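# Fit the correct driver bit into the sunken screw head

## Task

Pick the driver bit whose tip fits the head of the fastener at the bottom of the block's hole, set it into that head, leave every other bit in its holder, and release it. It only counts if everything stays put without the robot supporting it. Anything the robot touched at the end must not settle more than about a fingernail's width (roughly 1 cm) on its own, and nothing may be dropped or knocked off the table.

## Robot and tools

Robot: two arms, left_arm and right_arm, each with a two-finger gripper. All reported poses use one scene frame: the origin is on the table surface midway between the arms, +x points out across the table, +z points up, and left_arm sits on the +y side. The names are arm labels only and say nothing about image sides. Positions are in metres and orientations are quaternions in w,x,y,z order. The printed hand position can be somewhat off, more so when an arm reaches far.

Gripper geometry: the fingers extend along the gripper's own +z axis and close along its x axis. The reported position is the point midway between the pads, and the fingertips go 17.5 mm past it. A pure rotation pivots about that point, which lies 25 mm off the last joint's axis toward the gripper's -y. A flat plate juts about 9 cm toward -y and rotates with the hand, so watch its clearance.

execute_actions: arguments actions (a list holding zero or one item) and optional pictures (true/false). An empty list just reports the state. An item with rows runs 1 to 15 rows for steps control steps (1 to 15, default 15, each 1/30 s), and the final row is reused for any remaining steps. An item with only steps (up to 300) is a pause, counted from the previous result. A refused call does nothing.

Row layout, used by execute_actions and by move's target: one flat list of 18 numbers for both arms, each between -1 and 1. The first nine are left_arm: dx, dy, dz, rx, ry, rz, then gripper position, force_limit, speed. The last nine are the same for right_arm. Send all 18 even if one arm is idle. dx to rz are an offset, not a pose, expressed in that gripper's own axes and measured from its pose in the latest result that showed it (from its current pose if no result has shown it yet, or for the second and later calls in one reply). Every row is measured from that same reference, not added to the previous row. A value of 1.0 equals 0.6 m or 180 degrees; rx, ry, rz form a single rotation vector. Zero offsets therefore pull the arm back to the reference, they do not hold it. To keep an arm still, send in a reply's first call the offset returning it to where you want it, and zeros in later calls. The three gripper numbers are absolute settings: position +1 is fully open (50 mm), about -0.65 brings the pads together, -1 closes until something blocks the fingers. force_limit per pad: -1 about 20 N, 0 about 102 N, +1 about 185 N (actual grip may exceed this by up to ~17 %). speed of the finger gap: -1 20 mm/s, 0 85 mm/s, +1 150 mm/s. A 0 is itself a command, so repeat an idle gripper's last three values.

move: target is one 18-number row as above; speed is the path's top speed in m/s (0.002 to 0.5, default 0.25; rotation up to twice that in rad/s). Each hand travels a straight line, both finishing together, lasting 0.5 to 10 s; longer paths are cut off at 10 s. Paths do not avoid obstacles or the other arm, hands lag and can overshoot speed near full stretch. Finger settings apply at the start. The result adds a move: line with the ending (done, off_target, moving, held, fault), any limits (paced = pose clipped; held = some steps blocked, after which the arm may jump fast) and each hand's remaining distance.

wait: seconds from 0 to 10; nothing new is sent. zoom_image: camera (cam_head_left, cam_head_right, cam_high, cam_low, cam_left_wrist, cam_right_wrist) and region [x0, y0, x1, y1] in pixels of its last 504x504 image, at most 504 by 504. finished_scene: pass the current scene's number; this is final and reports whether the task succeeded.

Motion behaviour: each step the commanded pose is clipped to 70 mm and 16 degrees from the measured pose, and position wins over orientation when both cannot be met. After an action an arm only continues to its last clipped pose, so far targets need follow-up commands; check the Hand target line. Elbows never fully straighten. Joint ranges are listed in results.

Result lines: the state line gives each hand's pose and velocities; pose unreachable means the clearance check altered or blocked that arm's command; HELD marks steps where the command was not sent; joint torques (offset, noisy) and flange force (outside force at the hand, including a held object's weight, with error) help detect contact. object_status: 0 moving, 1 blocked while opening, 2 blocked while closing (a real grip; confirm this after closing with -1), 3 at requested opening or pads met (usually empty). A new position resets it to 0. New force_limit or speed only take effect once position changes by at least 0.01; to loosen a grip, open first. Fingers re-close if the object slips, except after a grip at force_limit -1. Grips on an immovable off-centre object fade over time. Opening in mm is about (250 - position_measured) × 0.202.

Avoid: pushing a stiff arm past a contact (torque limits waist/shoulder 302, elbow 142, wrist joints 40 N m, or 144 N outside force) causes a 10 s stop; arms colliding with each other; drops, slams, knocking items off the table; overheating motors by holding loads too long. Occasional tugs on held parts or pushes on loose ones may occur. Cameras: cam_head_left, cam_head_right, cam_high, cam_low, cam_left_wrist, cam_right_wrist, images included with results unless pictures is false.

Each tool is called by a JSON object that holds its "op" and its "data", one argument or row to a line.

## Session

{"op": "execute_actions", "data": {
  "actions": []
}}

Scene clock: 0.00 s of 5270.00 s.
left_arm: end_effector_position=(+0.5160, -0.1123, +0.2894) position_measured=3 object_status=3 end_effector_quat_wxyz=(-0.224, -0.105, +0.943, -0.223) end_effector_velocity=(+0.000, -0.001, -0.000) end_effector_angular_velocity=(-0.001, +0.000, +0.000) | right_arm: end_effector_position=(+0.8262, -1.1771, +0.3590) position_measured=3 object_status=3 end_effector_quat_wxyz=(+0.037, +0.867, +0.475, +0.148) end_effector_velocity=(-0.000, -0.000, +0.000) end_effector_angular_velocity=(+0.000, -0.001, -0.000)
Joint positions: left_arm=[-0.774  0.461  1.446 -0.667  1.323 -2.239] | right_arm=[-0.94   0.787  0.669  0.274  1.546 -0.269]
Joint velocities: left_arm=[-0.     0.001 -0.001 -0.001 -0.001 -0.   ] | right_arm=[-0.001  0.    -0.     0.001  0.    -0.   ]
Joint torques (N m, as the joint torque sensors report them, + toward a larger angle): no reading
Flange force (N, the push that the arm receives, along the gripper's own x y z axes): no reading
Hand target (left_arm): +0.516, -0.112, +0.289; -0.224, -0.105, +0.943, -0.223
Hand target (right_arm): +0.826, -1.177, +0.359; +0.037, +0.867, +0.475, +0.148

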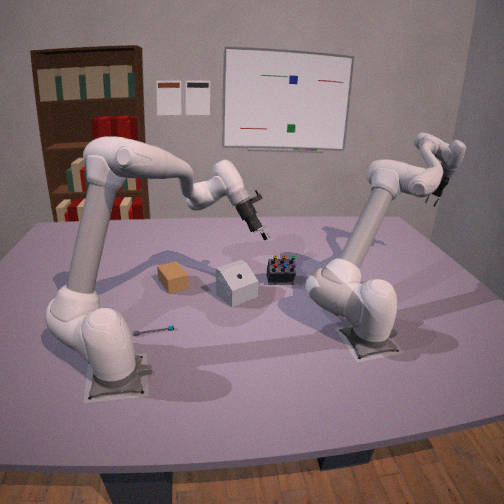

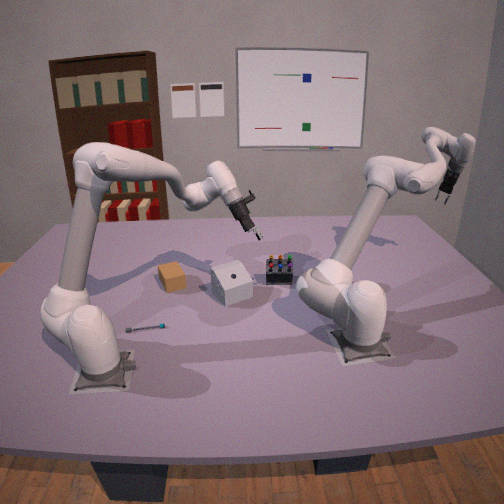

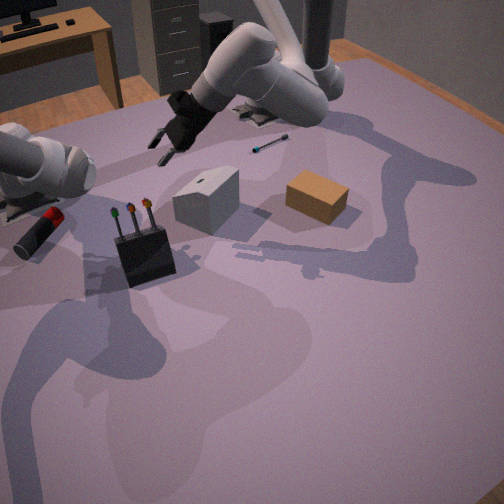

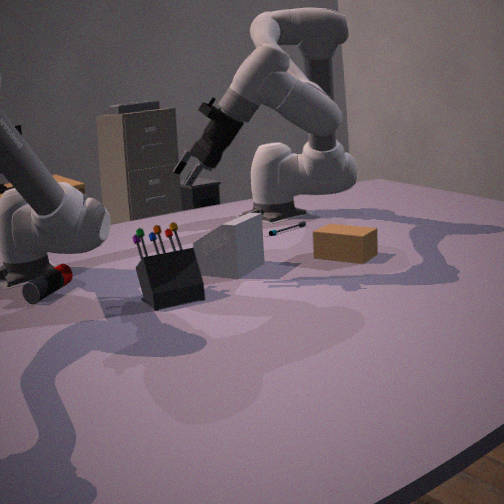

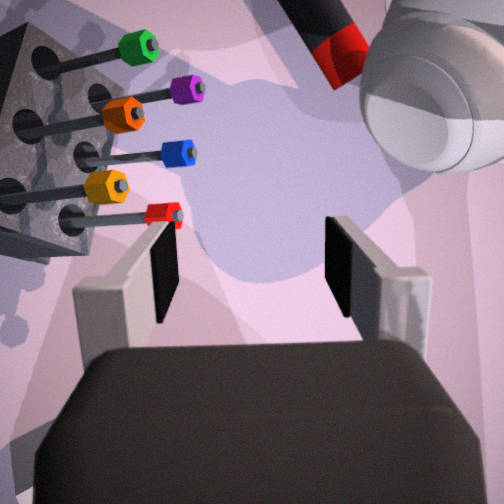

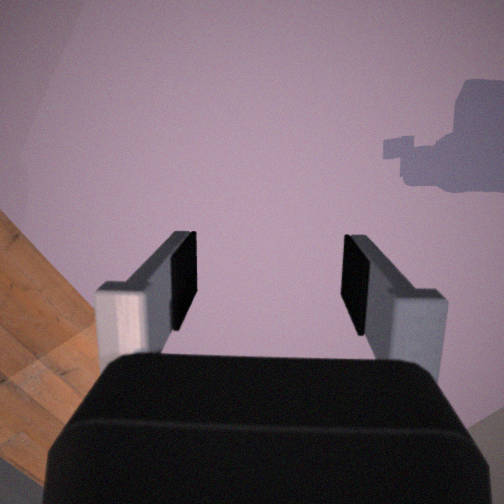

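{"op": "move", "data": {
  "target": [0.142,0.0625,-0.133,0,-0.22,-0.414,0.2,-0.5,0,0,0,0,0,0,0,1,0,0],
  "speed": 0.4
}}

Scene clock: 8.70 s of 5270.00 s.
left_arm: end_effector_position=(+0.4599, -0.0500, +0.3786) position_measured=123 object_status=3 end_effector_quat_wxyz=(-0.001, -0.708, +0.706, +0.001) end_effector_velocity=(+0.001, +0.001, +0.001) end_effector_angular_velocity=(-0.001, -0.001, +0.001) | right_arm: end_effector_position=(+0.8262, -1.1771, +0.3590) position_measured=3 object_status=3 end_effector_quat_wxyz=(+0.037, +0.867, +0.475, +0.148) end_effector_velocity=(+0.001, +0.001, +0.000) end_effector_angular_velocity=(+0.001, -0.001, +0.001)
Joint positions: left_arm=[-1.041  0.289  1.397 -0.002  1.458 -4.055] | right_arm=[-0.94   0.787  0.669  0.274  1.546 -0.269]
Joint velocities: left_arm=[ 0.001 -0.001 -0.001  0.     0.    -0.   ] | right_arm=[ 0.    -0.    -0.     0.001  0.    -0.   ]
Joint torques (N m, as the joint torque sensors report them, + toward a larger angle): left_arm=[  0.78 -73.71 -44.97   4.27  -0.35   0.07] | right_arm=[  -0.96 -120.3   -44.17    5.23   -0.69   -0.55]
Flange force (N, the push that the arm receives, along the gripper's own x y z axes): left_arm=[-1.6 2.8 1.6] | right_arm=[1.0 3.2 0.7]
Hand target (left_arm): +0.460, -0.050, +0.379; +0.001, +0.708, -0.706, -0.001
Hand target (right_arm): +0.826, -1.177, +0.359; +0.037, +0.867, +0.475, +0.148
Off the commanded pose (left_arm): 0.001 m, 0 deg.
Off the commanded pose (right_arm): 0.000 m, 0 deg.
After step 90, 3.43 s passed at rest.
move: done

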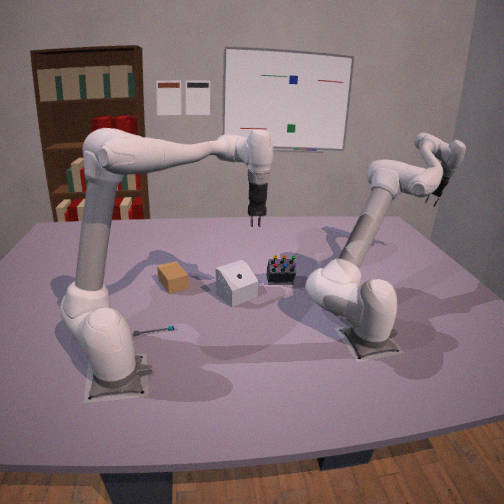

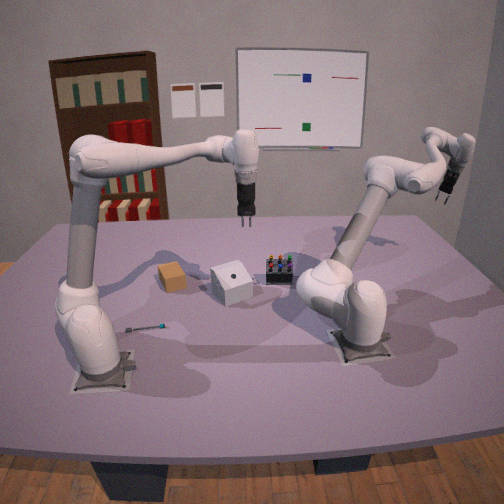

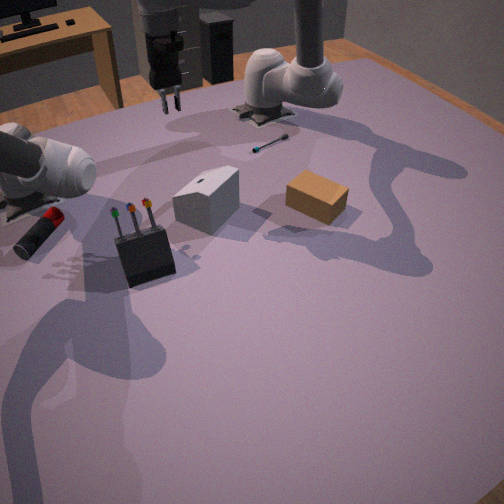

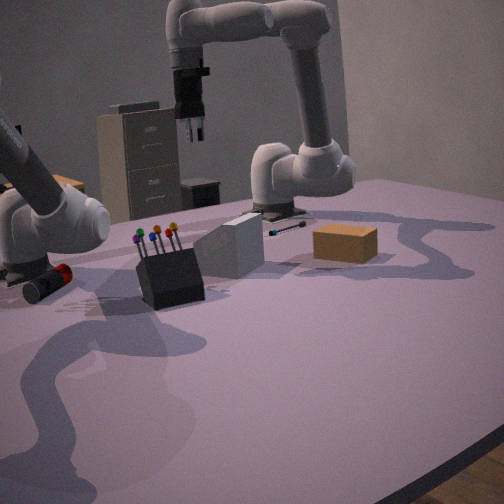

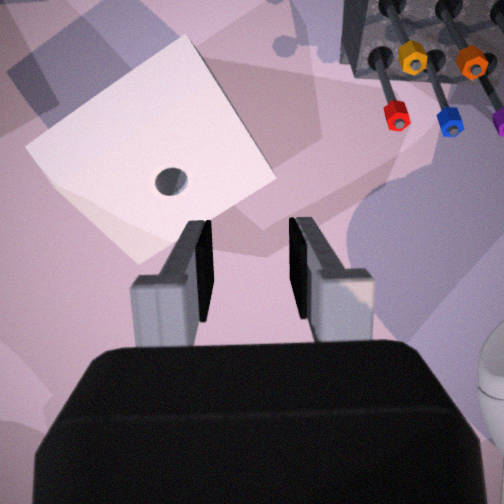

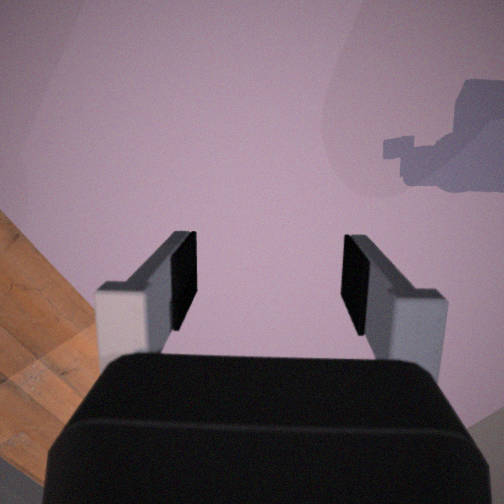

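{"op": "move", "data": {
  "target": [-0.025,0.152,0.32,0.162,-0.051,-0.19,0.2,-0.5,0,0,0,0,0,0,0,1,0,0],
  "speed": 0.3
}}

{"op": "zoom_image", "data": {
  "camera": "cam_left_wrist",
  "region": [190,50,310,170]
}}

Scene clock: 19.00 s of 5270.00 s.
left_arm: end_effector_position=(+0.3690, -0.0346, +0.1868) position_measured=123 object_status=3 end_effector_quat_wxyz=(-0.231, +0.857, -0.445, +0.119) end_effector_velocity=(-0.000, +0.002, -0.000) end_effector_angular_velocity=(+0.002, +0.001, +0.002) | right_arm: end_effector_position=(+0.8262, -1.1771, +0.3590) position_measured=3 object_status=3 end_effector_quat_wxyz=(+0.037, +0.867, +0.475, +0.148) end_effector_velocity=(-0.000, -0.001, -0.000) end_effector_angular_velocity=(-0.002, +0.001, -0.001)
Joint positions: left_arm=[-1.356  0.362  1.764  0.54   1.221 -5.224] | right_arm=[-0.94   0.787  0.669  0.274  1.546 -0.269]
Joint velocities: left_arm=[ 0.001 -0.001  0.002 -0.     0.001 -0.   ] | right_arm=[-0.     0.001 -0.001 -0.002 -0.001  0.   ]
Joint torques (N m, as the joint torque sensors report them, + toward a larger angle): left_arm=[  1.38 -74.23 -39.1    4.46   0.67   0.04] | right_arm=[  -0.77 -121.59  -44.62    5.13   -0.41   -0.53]
Flange force (N, the push that the arm receives, along the gripper's own x y z axes): left_arm=[-4.3 1.5 0.3] | right_arm=[-0.1 4.1 2.1]
Hand target (left_arm): +0.369, -0.035, +0.187; -0.231, +0.857, -0.445, +0.119
Hand target (right_arm): +0.826, -1.177, +0.359; +0.037, +0.867, +0.475, +0.148
Off the commanded pose (left_arm): 0.001 m, 0 deg.
Off the commanded pose (right_arm): 0.000 m, 0 deg.
After step 90, 5.60 s passed at rest.
move: done

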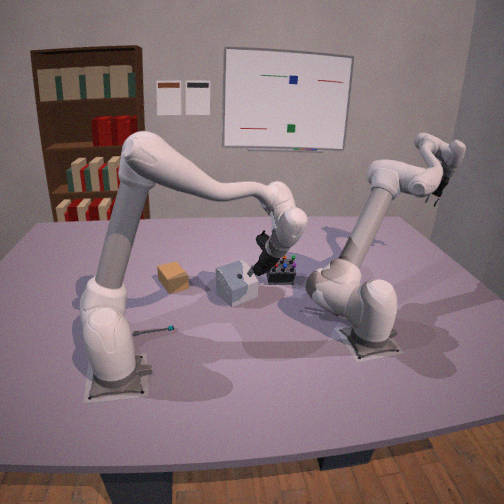

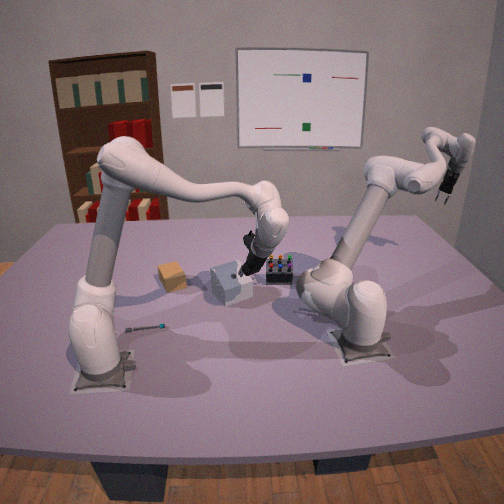

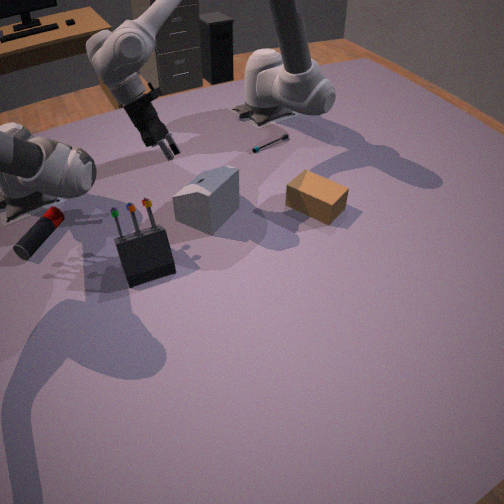

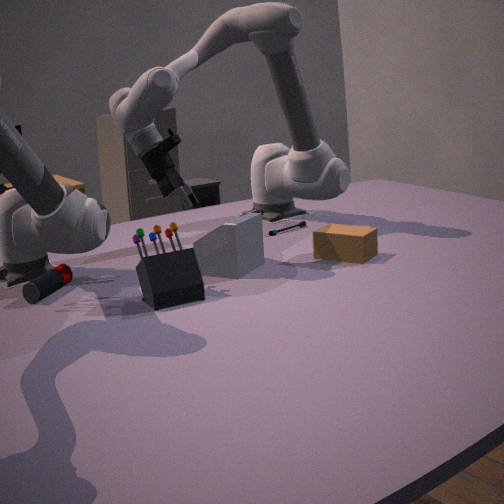

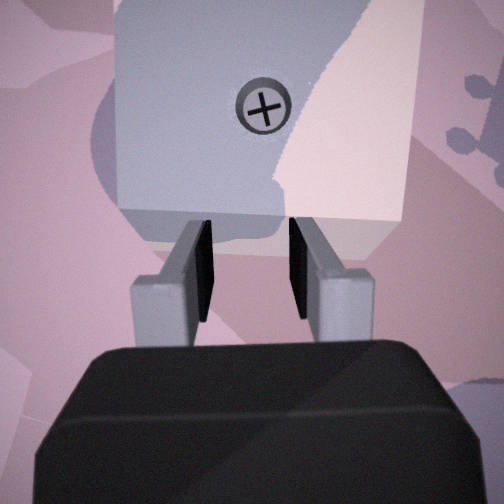

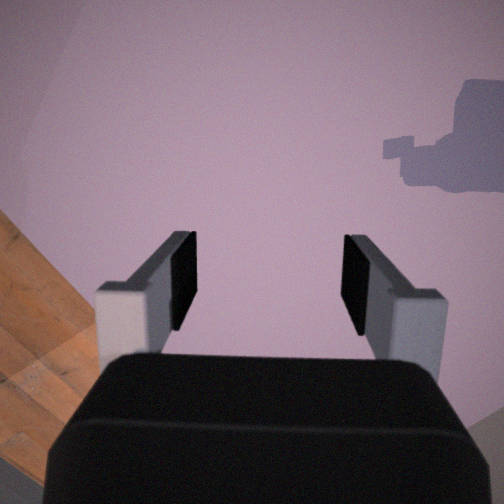

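Region (190, 50, 310, 170) of cam_left_wrist's 504x504 image, scaled by 4.200, with more detail than that image has.

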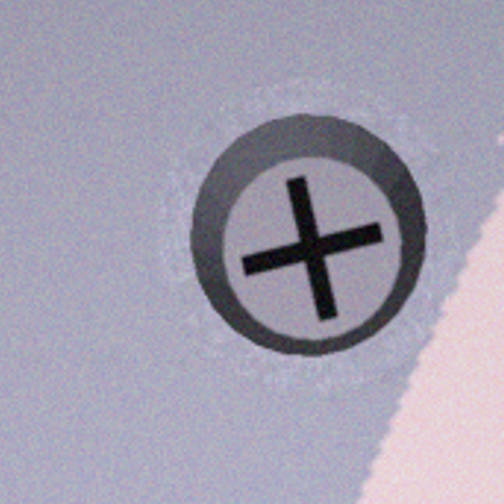

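{"op": "move", "data": {
  "target": [0.277,0.052,-0.08,0.027,0.105,0.164,0.2,-0.5,0,0,0,0,0,0,0,1,0,0],
  "speed": 0.25
}}

{"op": "zoom_image", "data": {
  "camera": "cam_left_wrist",
  "region": [130,0,380,220]
}}

Scene clock: 28.63 s of 5270.00 s.
left_arm: end_effector_position=(+0.4228, -0.2000, +0.2126) position_measured=123 object_status=3 end_effector_quat_wxyz=(+0.213, -0.675, +0.673, -0.213) end_effector_velocity=(+0.001, +0.000, +0.001) end_effector_angular_velocity=(-0.002, +0.001, +0.001) | right_arm: end_effector_position=(+0.8262, -1.1771, +0.3590) position_measured=3 object_status=3 end_effector_quat_wxyz=(+0.037, +0.867, +0.475, +0.148) end_effector_velocity=(+0.000, +0.000, -0.000) end_effector_angular_velocity=(+0.001, -0.000, +0.001)
Joint positions: left_arm=[-1.384  0.44   1.627  0.711  0.994 -4.774] | right_arm=[-0.94   0.787  0.669  0.274  1.546 -0.269]
Joint velocities: left_arm=[ 0.001 -0.001 -0.001 -0.001 -0.001  0.001] | right_arm=[ 0.    -0.     0.     0.001  0.    -0.   ]
Joint torques (N m, as the joint torque sensors report them, + toward a larger angle): left_arm=[  1.23 -86.09 -41.63   4.21  -0.36  -0.26] | right_arm=[   1.08 -120.3   -43.8     5.52   -0.56   -0.51]
Flange force (N, the push that the arm receives, along the gripper's own x y z axes): left_arm=[-0.9 2.3 -1.0] | right_arm=[-0.9 4.3 -0.2]
Hand target (left_arm): +0.423, -0.200, +0.213; -0.213, +0.675, -0.673, +0.213
Hand target (right_arm): +0.826, -1.177, +0.359; +0.037, +0.867, +0.475, +0.148
Off the commanded pose (left_arm): 0.000 m, 0 deg.
Off the commanded pose (right_arm): 0.000 m, 0 deg.
After step 90, 5.07 s passed at rest.
move: done

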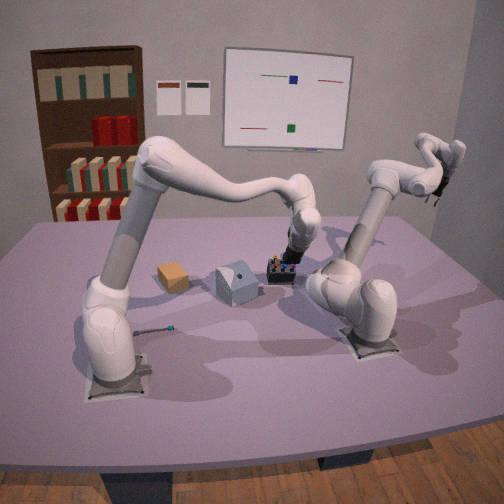

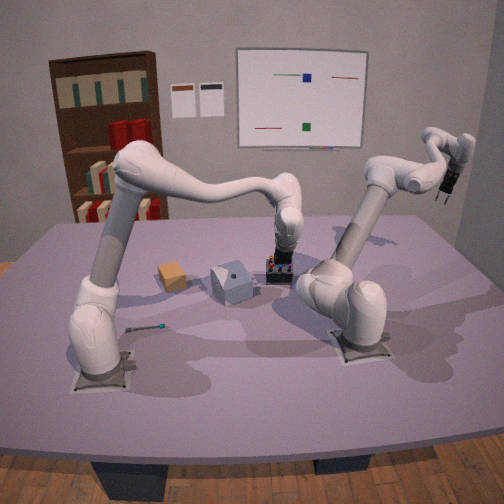

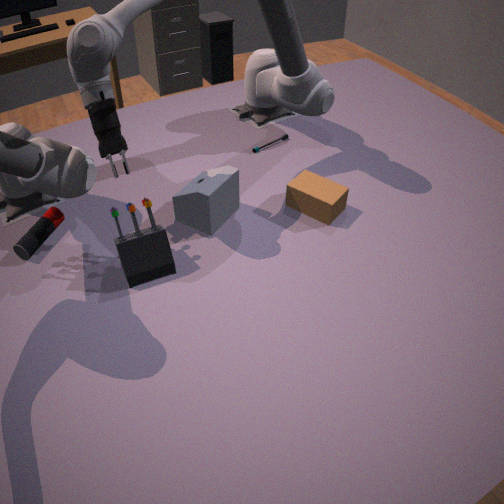

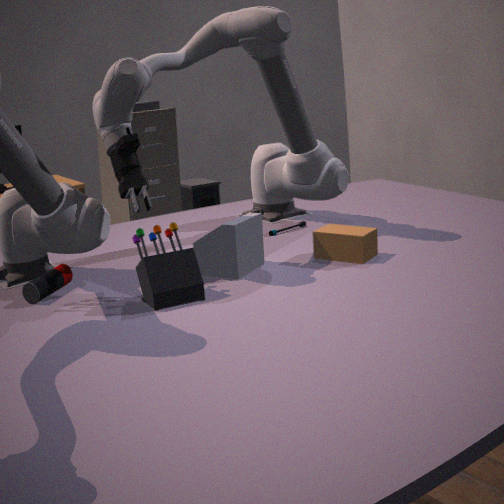

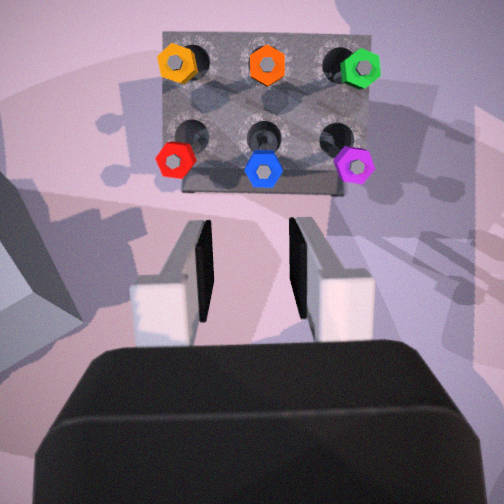

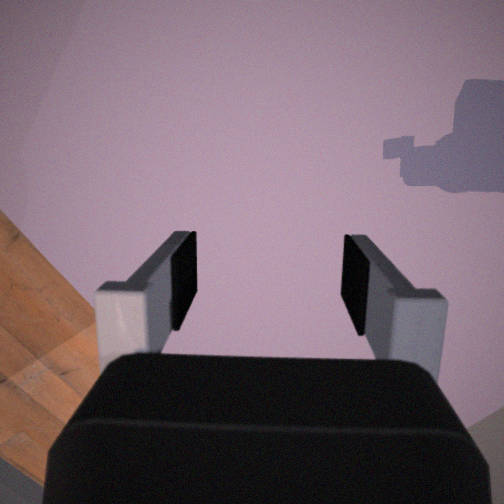

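Region (130, 0, 380, 220) of cam_left_wrist's 504x504 image, scaled by 2.016, with more detail than that image has; it fills the top 444 rows of this view, and the rest is white.

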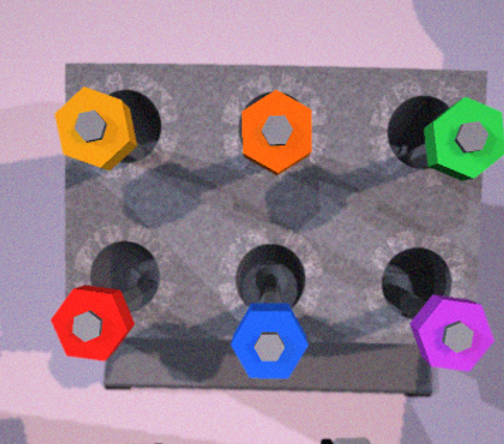

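Some visibility.

{"op": "zoom_image", "data": {
  "camera": "cam_left_wrist",
  "region": [170,110,290,160]
}}

{"op": "zoom_image", "data": {
  "camera": "cam_left_wrist",
  "region": [310,40,370,160]
}}

Region (170, 110, 290, 160) of cam_left_wrist's 504x504 image, scaled by 4.200, with more detail than that image has; it fills the top 210 rows of this view, and the rest is white.

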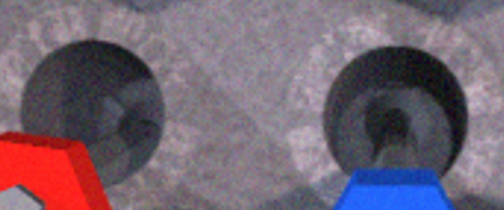

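Region (310, 40, 370, 160) of cam_left_wrist's 504x504 image, scaled by 4.200, with more detail than that image has.

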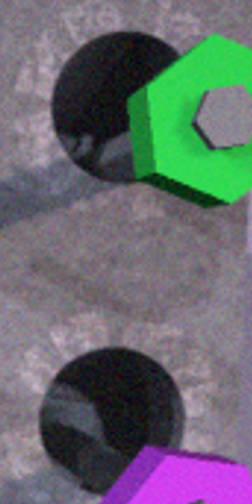

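{"op": "move", "data": {
  "target": [0.05,-0.07,0,0,0,0,0.2,-0.5,0,0,0,0,0,0,0,1,0,0]
}}

{"op": "zoom_image", "data": {
  "camera": "cam_left_wrist",
  "region": [195,105,315,160]
}}

{"op": "zoom_image", "data": {
  "camera": "cam_left_wrist",
  "region": [120,105,200,185]
}}

Scene clock: 36.10 s of 5270.00 s.
left_arm: end_effector_position=(+0.4571, -0.2300, +0.2367) position_measured=123 object_status=3 end_effector_quat_wxyz=(+0.213, -0.675, +0.673, -0.213) end_effector_velocity=(+0.000, +0.001, -0.001) end_effector_angular_velocity=(-0.000, +0.002, +0.002) | right_arm: end_effector_position=(+0.8262, -1.1771, +0.3590) position_measured=3 object_status=3 end_effector_quat_wxyz=(+0.037, +0.867, +0.475, +0.148) end_effector_velocity=(+0.000, +0.000, +0.001) end_effector_angular_velocity=(+0.000, -0.001, +0.000)
Joint positions: left_arm=[-1.355  0.482  1.515  0.682  1.031 -4.697] | right_arm=[-0.94   0.787  0.669  0.274  1.546 -0.269]
Joint velocities: left_arm=[ 0.001  0.     0.    -0.002  0.    -0.001] | right_arm=[ 0.    -0.    -0.     0.001  0.     0.   ]
Joint torques (N m, as the joint torque sensors report them, + toward a larger angle): left_arm=[  0.81 -90.02 -43.84   4.44  -0.31   0.12] | right_arm=[  -3.47 -120.73  -44.28    5.14   -0.63   -0.46]
Flange force (N, the push that the arm receives, along the gripper's own x y z axes): left_arm=[-5.3 3.5 -0.3] | right_arm=[3.1 4.0 1.4]
Hand target (left_arm): +0.457, -0.230, +0.237; -0.213, +0.675, -0.673, +0.213
Hand target (right_arm): +0.826, -1.177, +0.359; +0.037, +0.867, +0.475, +0.148
Off the commanded pose (left_arm): 0.000 m, 0 deg.
Off the commanded pose (right_arm): 0.000 m, 0 deg.
After step 90, 3.77 s passed at rest.
move: done

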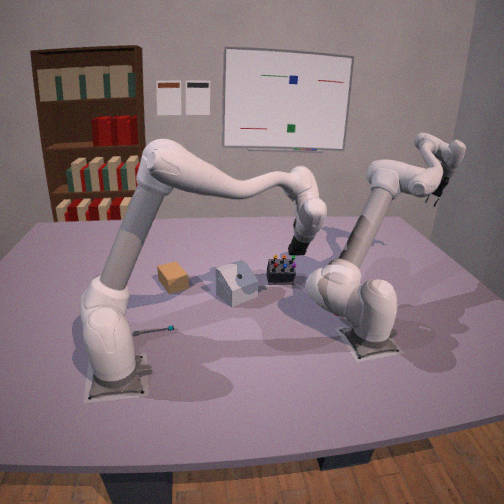

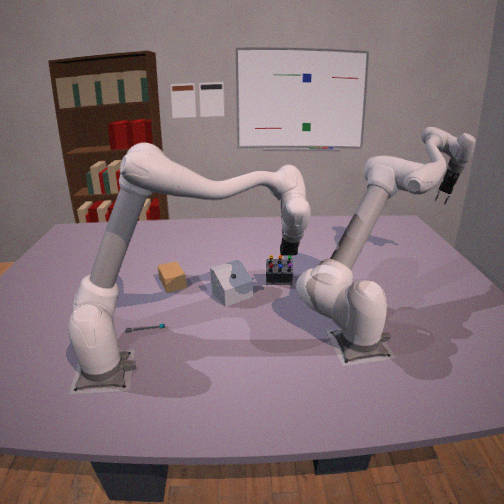

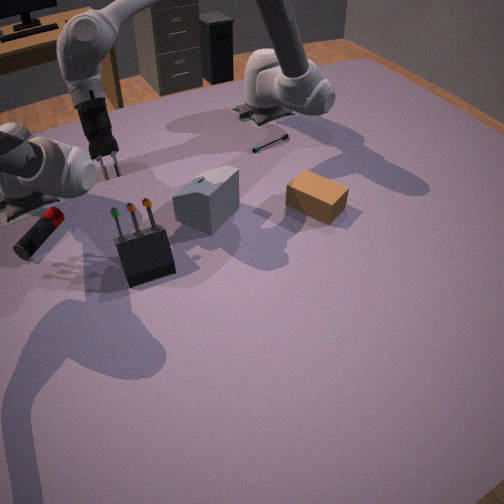

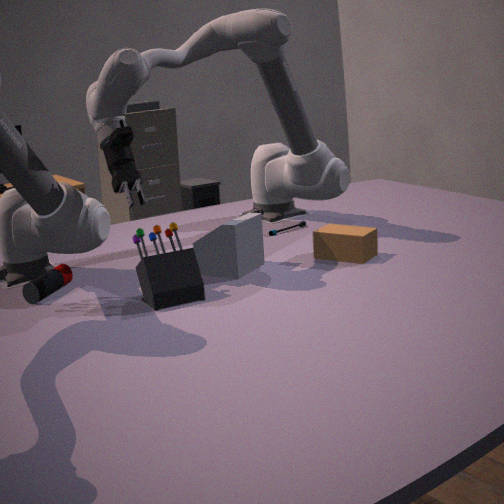

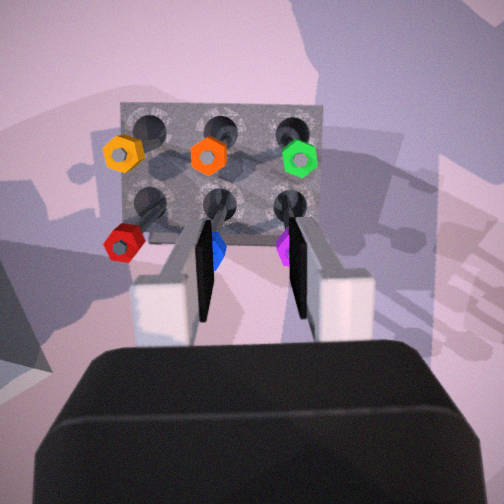

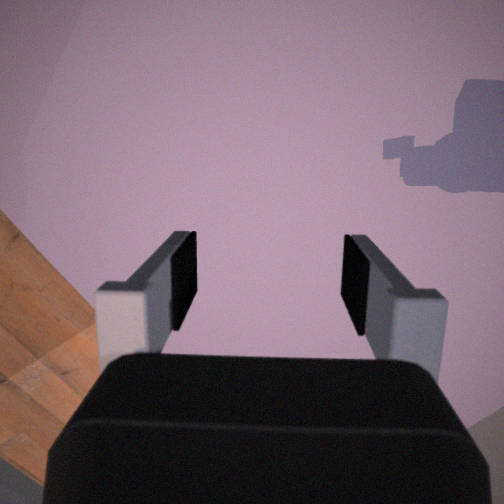

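Region (195, 105, 315, 160) of cam_left_wrist's 504x504 image, scaled by 4.200, with more detail than that image has; it fills the top 231 rows of this view, and the rest is white.

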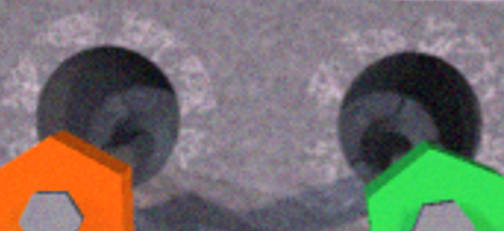

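Region (120, 105, 200, 185) of cam_left_wrist's 504x504 image, scaled by 6.300, with more detail than that image has.

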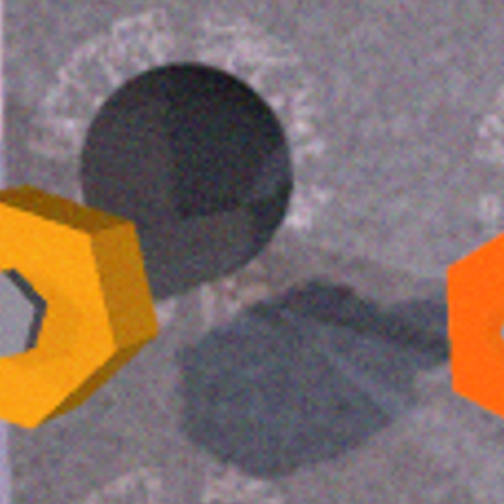

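{"op": "zoom_image", "data": {
  "camera": "cam_left_wrist",
  "region": [270,112,314,156]
}}

{"op": "zoom_image", "data": {
  "camera": "cam_left_wrist",
  "region": [195,180,315,225]
}}

Region (270, 112, 314, 156) of cam_left_wrist's 504x504 image, scaled by 11.455, with more detail than that image has.

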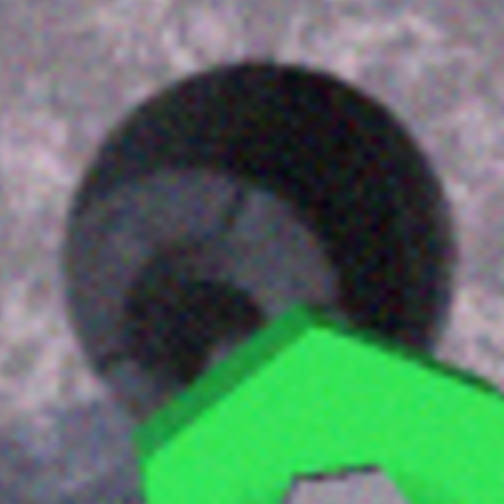

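Region (195, 180, 315, 225) of cam_left_wrist's 504x504 image, scaled by 4.200, with more detail than that image has; it fills the top 189 rows of this view, and the rest is white.

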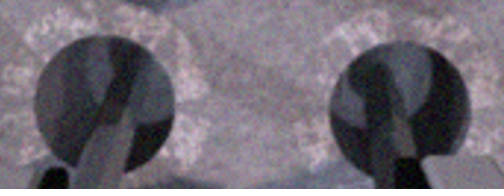

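{"op": "move", "data": {
  "target": [0.0,-0.02,0.1,0,0,0,0.2,-0.5,0,0,0,0,0,0,0,1,0,0]
}}

{"op": "zoom_image", "data": {
  "camera": "cam_left_wrist",
  "region": [180,125,330,195]
}}

Scene clock: 41.17 s of 5270.00 s.
left_arm: end_effector_position=(+0.5014, -0.2301, +0.1946) position_measured=123 object_status=3 end_effector_quat_wxyz=(+0.213, -0.675, +0.673, -0.213) end_effector_velocity=(-0.001, -0.001, -0.000) end_effector_angular_velocity=(-0.000, +0.001, -0.001) | right_arm: end_effector_position=(+0.8262, -1.1771, +0.3590) position_measured=3 object_status=3 end_effector_quat_wxyz=(+0.037, +0.867, +0.475, +0.148) end_effector_velocity=(-0.000, -0.000, -0.000) end_effector_angular_velocity=(-0.001, +0.000, +0.000)
Joint positions: left_arm=[-1.304  0.537  1.509  0.702  0.963 -4.693] | right_arm=[-0.94   0.787  0.669  0.274  1.546 -0.269]
Joint velocities: left_arm=[-0.001 -0.     0.001 -0.001 -0.001  0.   ] | right_arm=[-0.  0. -0. -0. -0. -0.]
Joint torques (N m, as the joint torque sensors report them, + toward a larger angle): left_arm=[  1.06 -94.29 -42.91   4.38  -0.57  -0.09] | right_arm=[   0.99 -122.35  -44.41    5.55   -0.35   -0.54]
Flange force (N, the push that the arm receives, along the gripper's own x y z axes): left_arm=[-4.6 3.0 -2.6] | right_arm=[-1.4 6.2 1.5]
Hand target (left_arm): +0.501, -0.230, +0.195; -0.213, +0.675, -0.673, +0.213
Hand target (right_arm): +0.826, -1.177, +0.359; +0.037, +0.867, +0.475, +0.148
Off the commanded pose (left_arm): 0.000 m, 0 deg.
Off the commanded pose (right_arm): 0.000 m, 0 deg.
After step 90, 1.37 s passed at rest.
move: done

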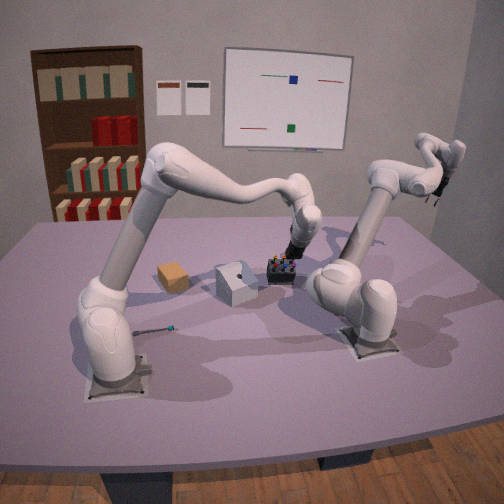

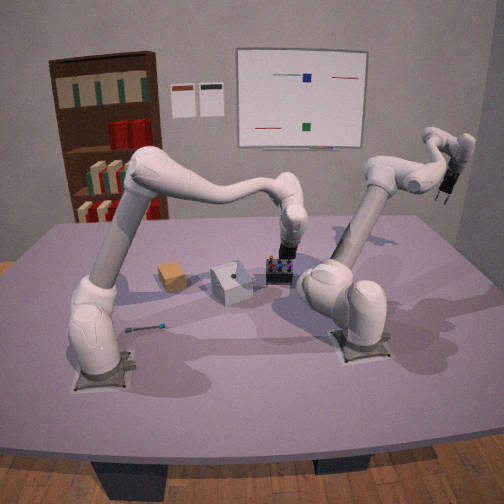

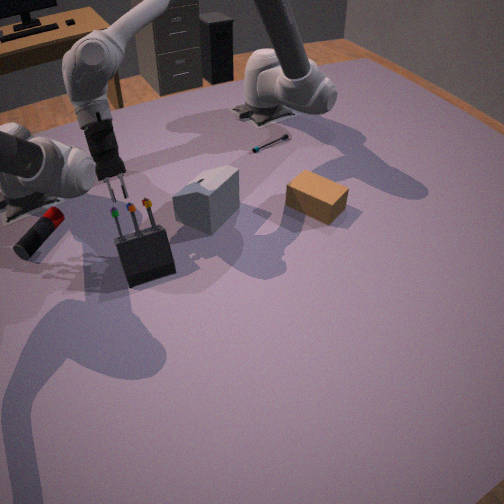

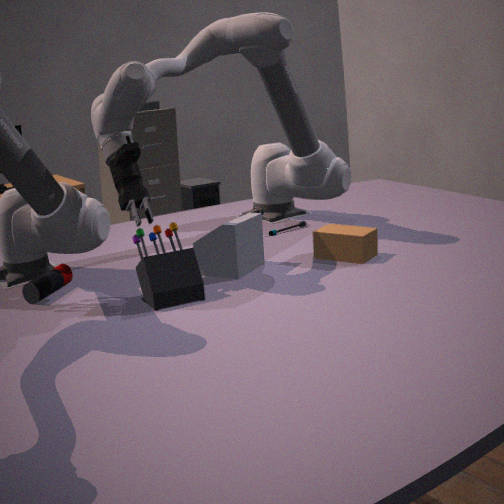

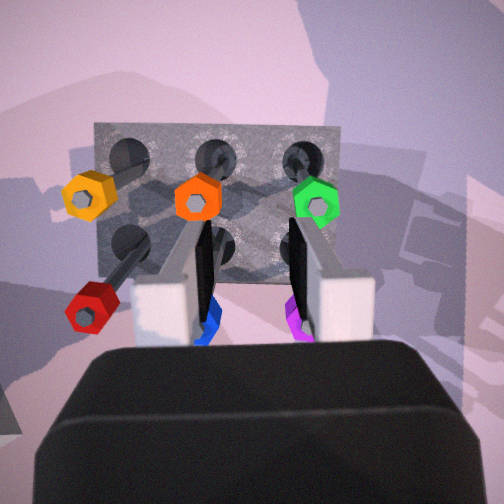

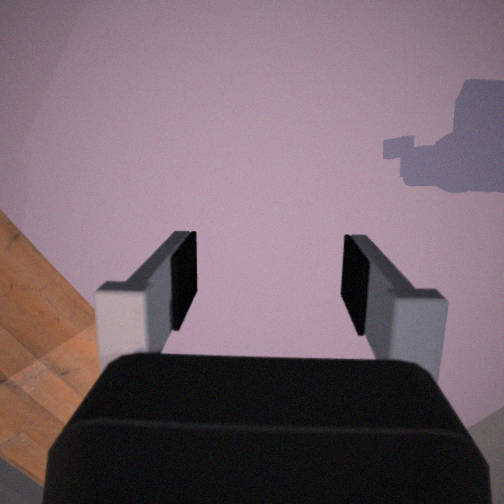

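Region (180, 125, 330, 195) of cam_left_wrist's 504x504 image, scaled by 3.360, with more detail than that image has; it fills the top 235 rows of this view, and the rest is white.

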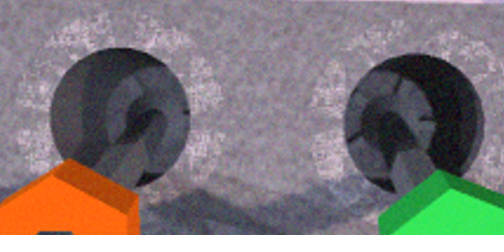

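{"op": "zoom_image", "data": {
  "camera": "cam_left_wrist",
  "region": [190,133,244,187]
}}

{"op": "move", "data": {
  "target": [-0.075,0,0,0,0,0,0.2,-0.5,0,0,0,0,0,0,0,1,0,0],
  "speed": 0.15
}}

{"op": "zoom_image", "data": {
  "camera": "cam_left_wrist",
  "region": [190,130,330,190]
}}

Region (190, 133, 244, 187) of cam_left_wrist's 504x504 image, scaled by 9.333, with more detail than that image has.

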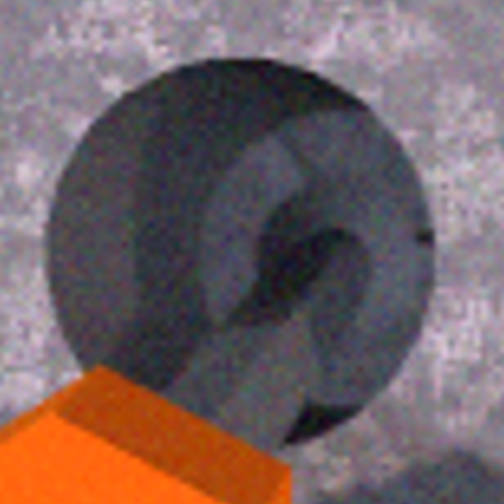

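Scene clock: 44.77 s of 5270.00 s.
left_arm: end_effector_position=(+0.5014, -0.1851, +0.1946) position_measured=123 object_status=3 end_effector_quat_wxyz=(+0.213, -0.675, +0.673, -0.213) end_effector_velocity=(+0.000, +0.001, +0.000) end_effector_angular_velocity=(+0.000, -0.001, -0.000) | right_arm: end_effector_position=(+0.8262, -1.1771, +0.3590) position_measured=3 object_status=3 end_effector_quat_wxyz=(+0.037, +0.867, +0.475, +0.148) end_effector_velocity=(-0.001, -0.001, +0.000) end_effector_angular_velocity=(+0.001, -0.000, -0.002)
Joint positions: left_arm=[-1.281  0.48   1.602  0.719  0.923 -4.703] | right_arm=[-0.94   0.787  0.669  0.274  1.546 -0.269]
Joint velocities: left_arm=[ 0.001 -0.001  0.001  0.001 -0.     0.   ] | right_arm=[-0.002  0.    -0.     0.001  0.001  0.   ]
Joint torques (N m, as the joint torque sensors report them, + toward a larger angle): left_arm=[  0.92 -86.39 -41.11   4.4   -0.22   0.07] | right_arm=[   0.07 -121.26  -44.52    5.17   -0.22   -0.47]
Flange force (N, the push that the arm receives, along the gripper's own x y z axes): left_arm=[-4.6 2.3 -3.1] | right_arm=[-1.4 2.6 1.6]
Hand target (left_arm): +0.501, -0.185, +0.195; -0.213, +0.675, -0.673, +0.213
Hand target (right_arm): +0.826, -1.177, +0.359; +0.037, +0.867, +0.475, +0.148
Off the commanded pose (left_arm): 0.000 m, 0 deg.
Off the commanded pose (right_arm): 0.000 m, 0 deg.
move: done

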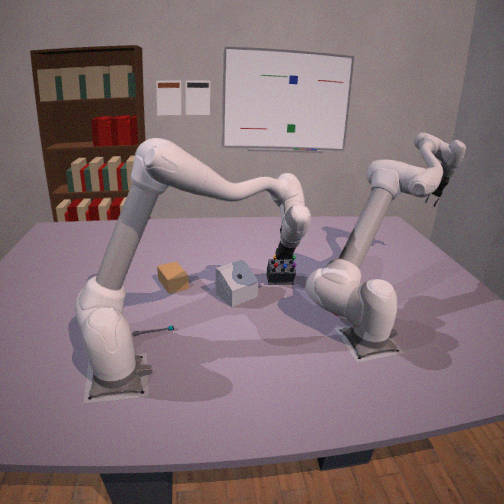

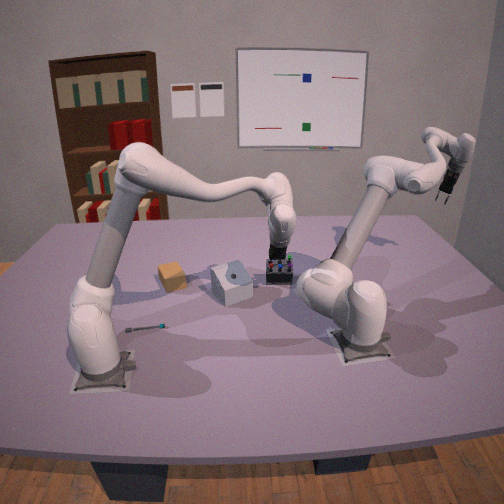

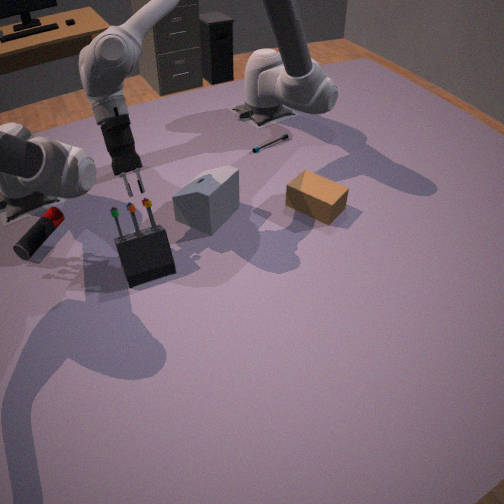

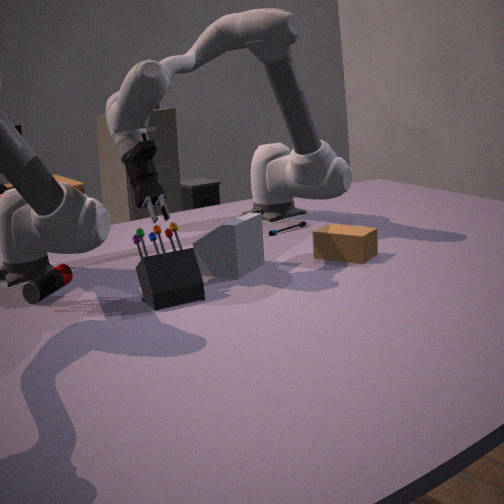

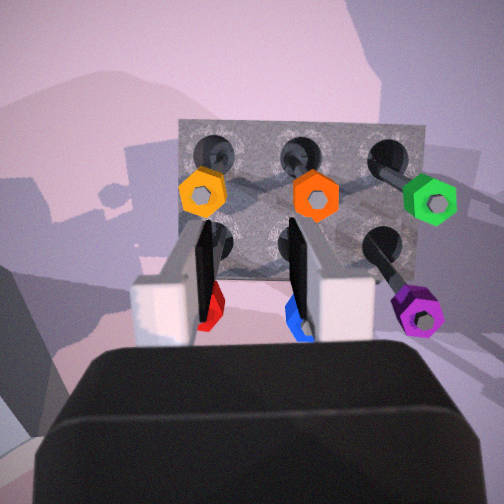

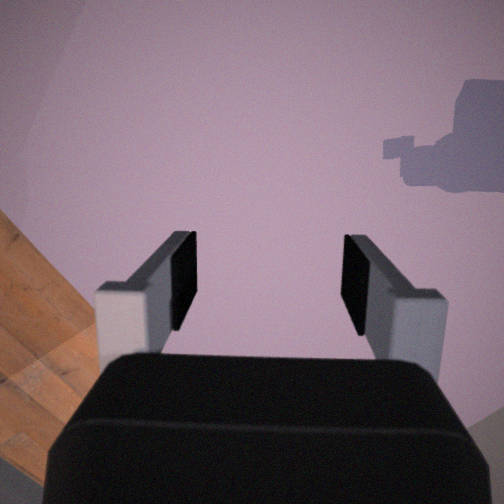

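Region (190, 130, 330, 190) of cam_left_wrist's 504x504 image, scaled by 3.600, with more detail than that image has; it fills the top 216 rows of this view, and the rest is white.

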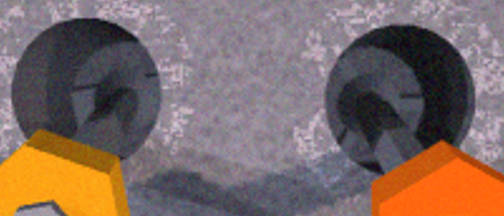

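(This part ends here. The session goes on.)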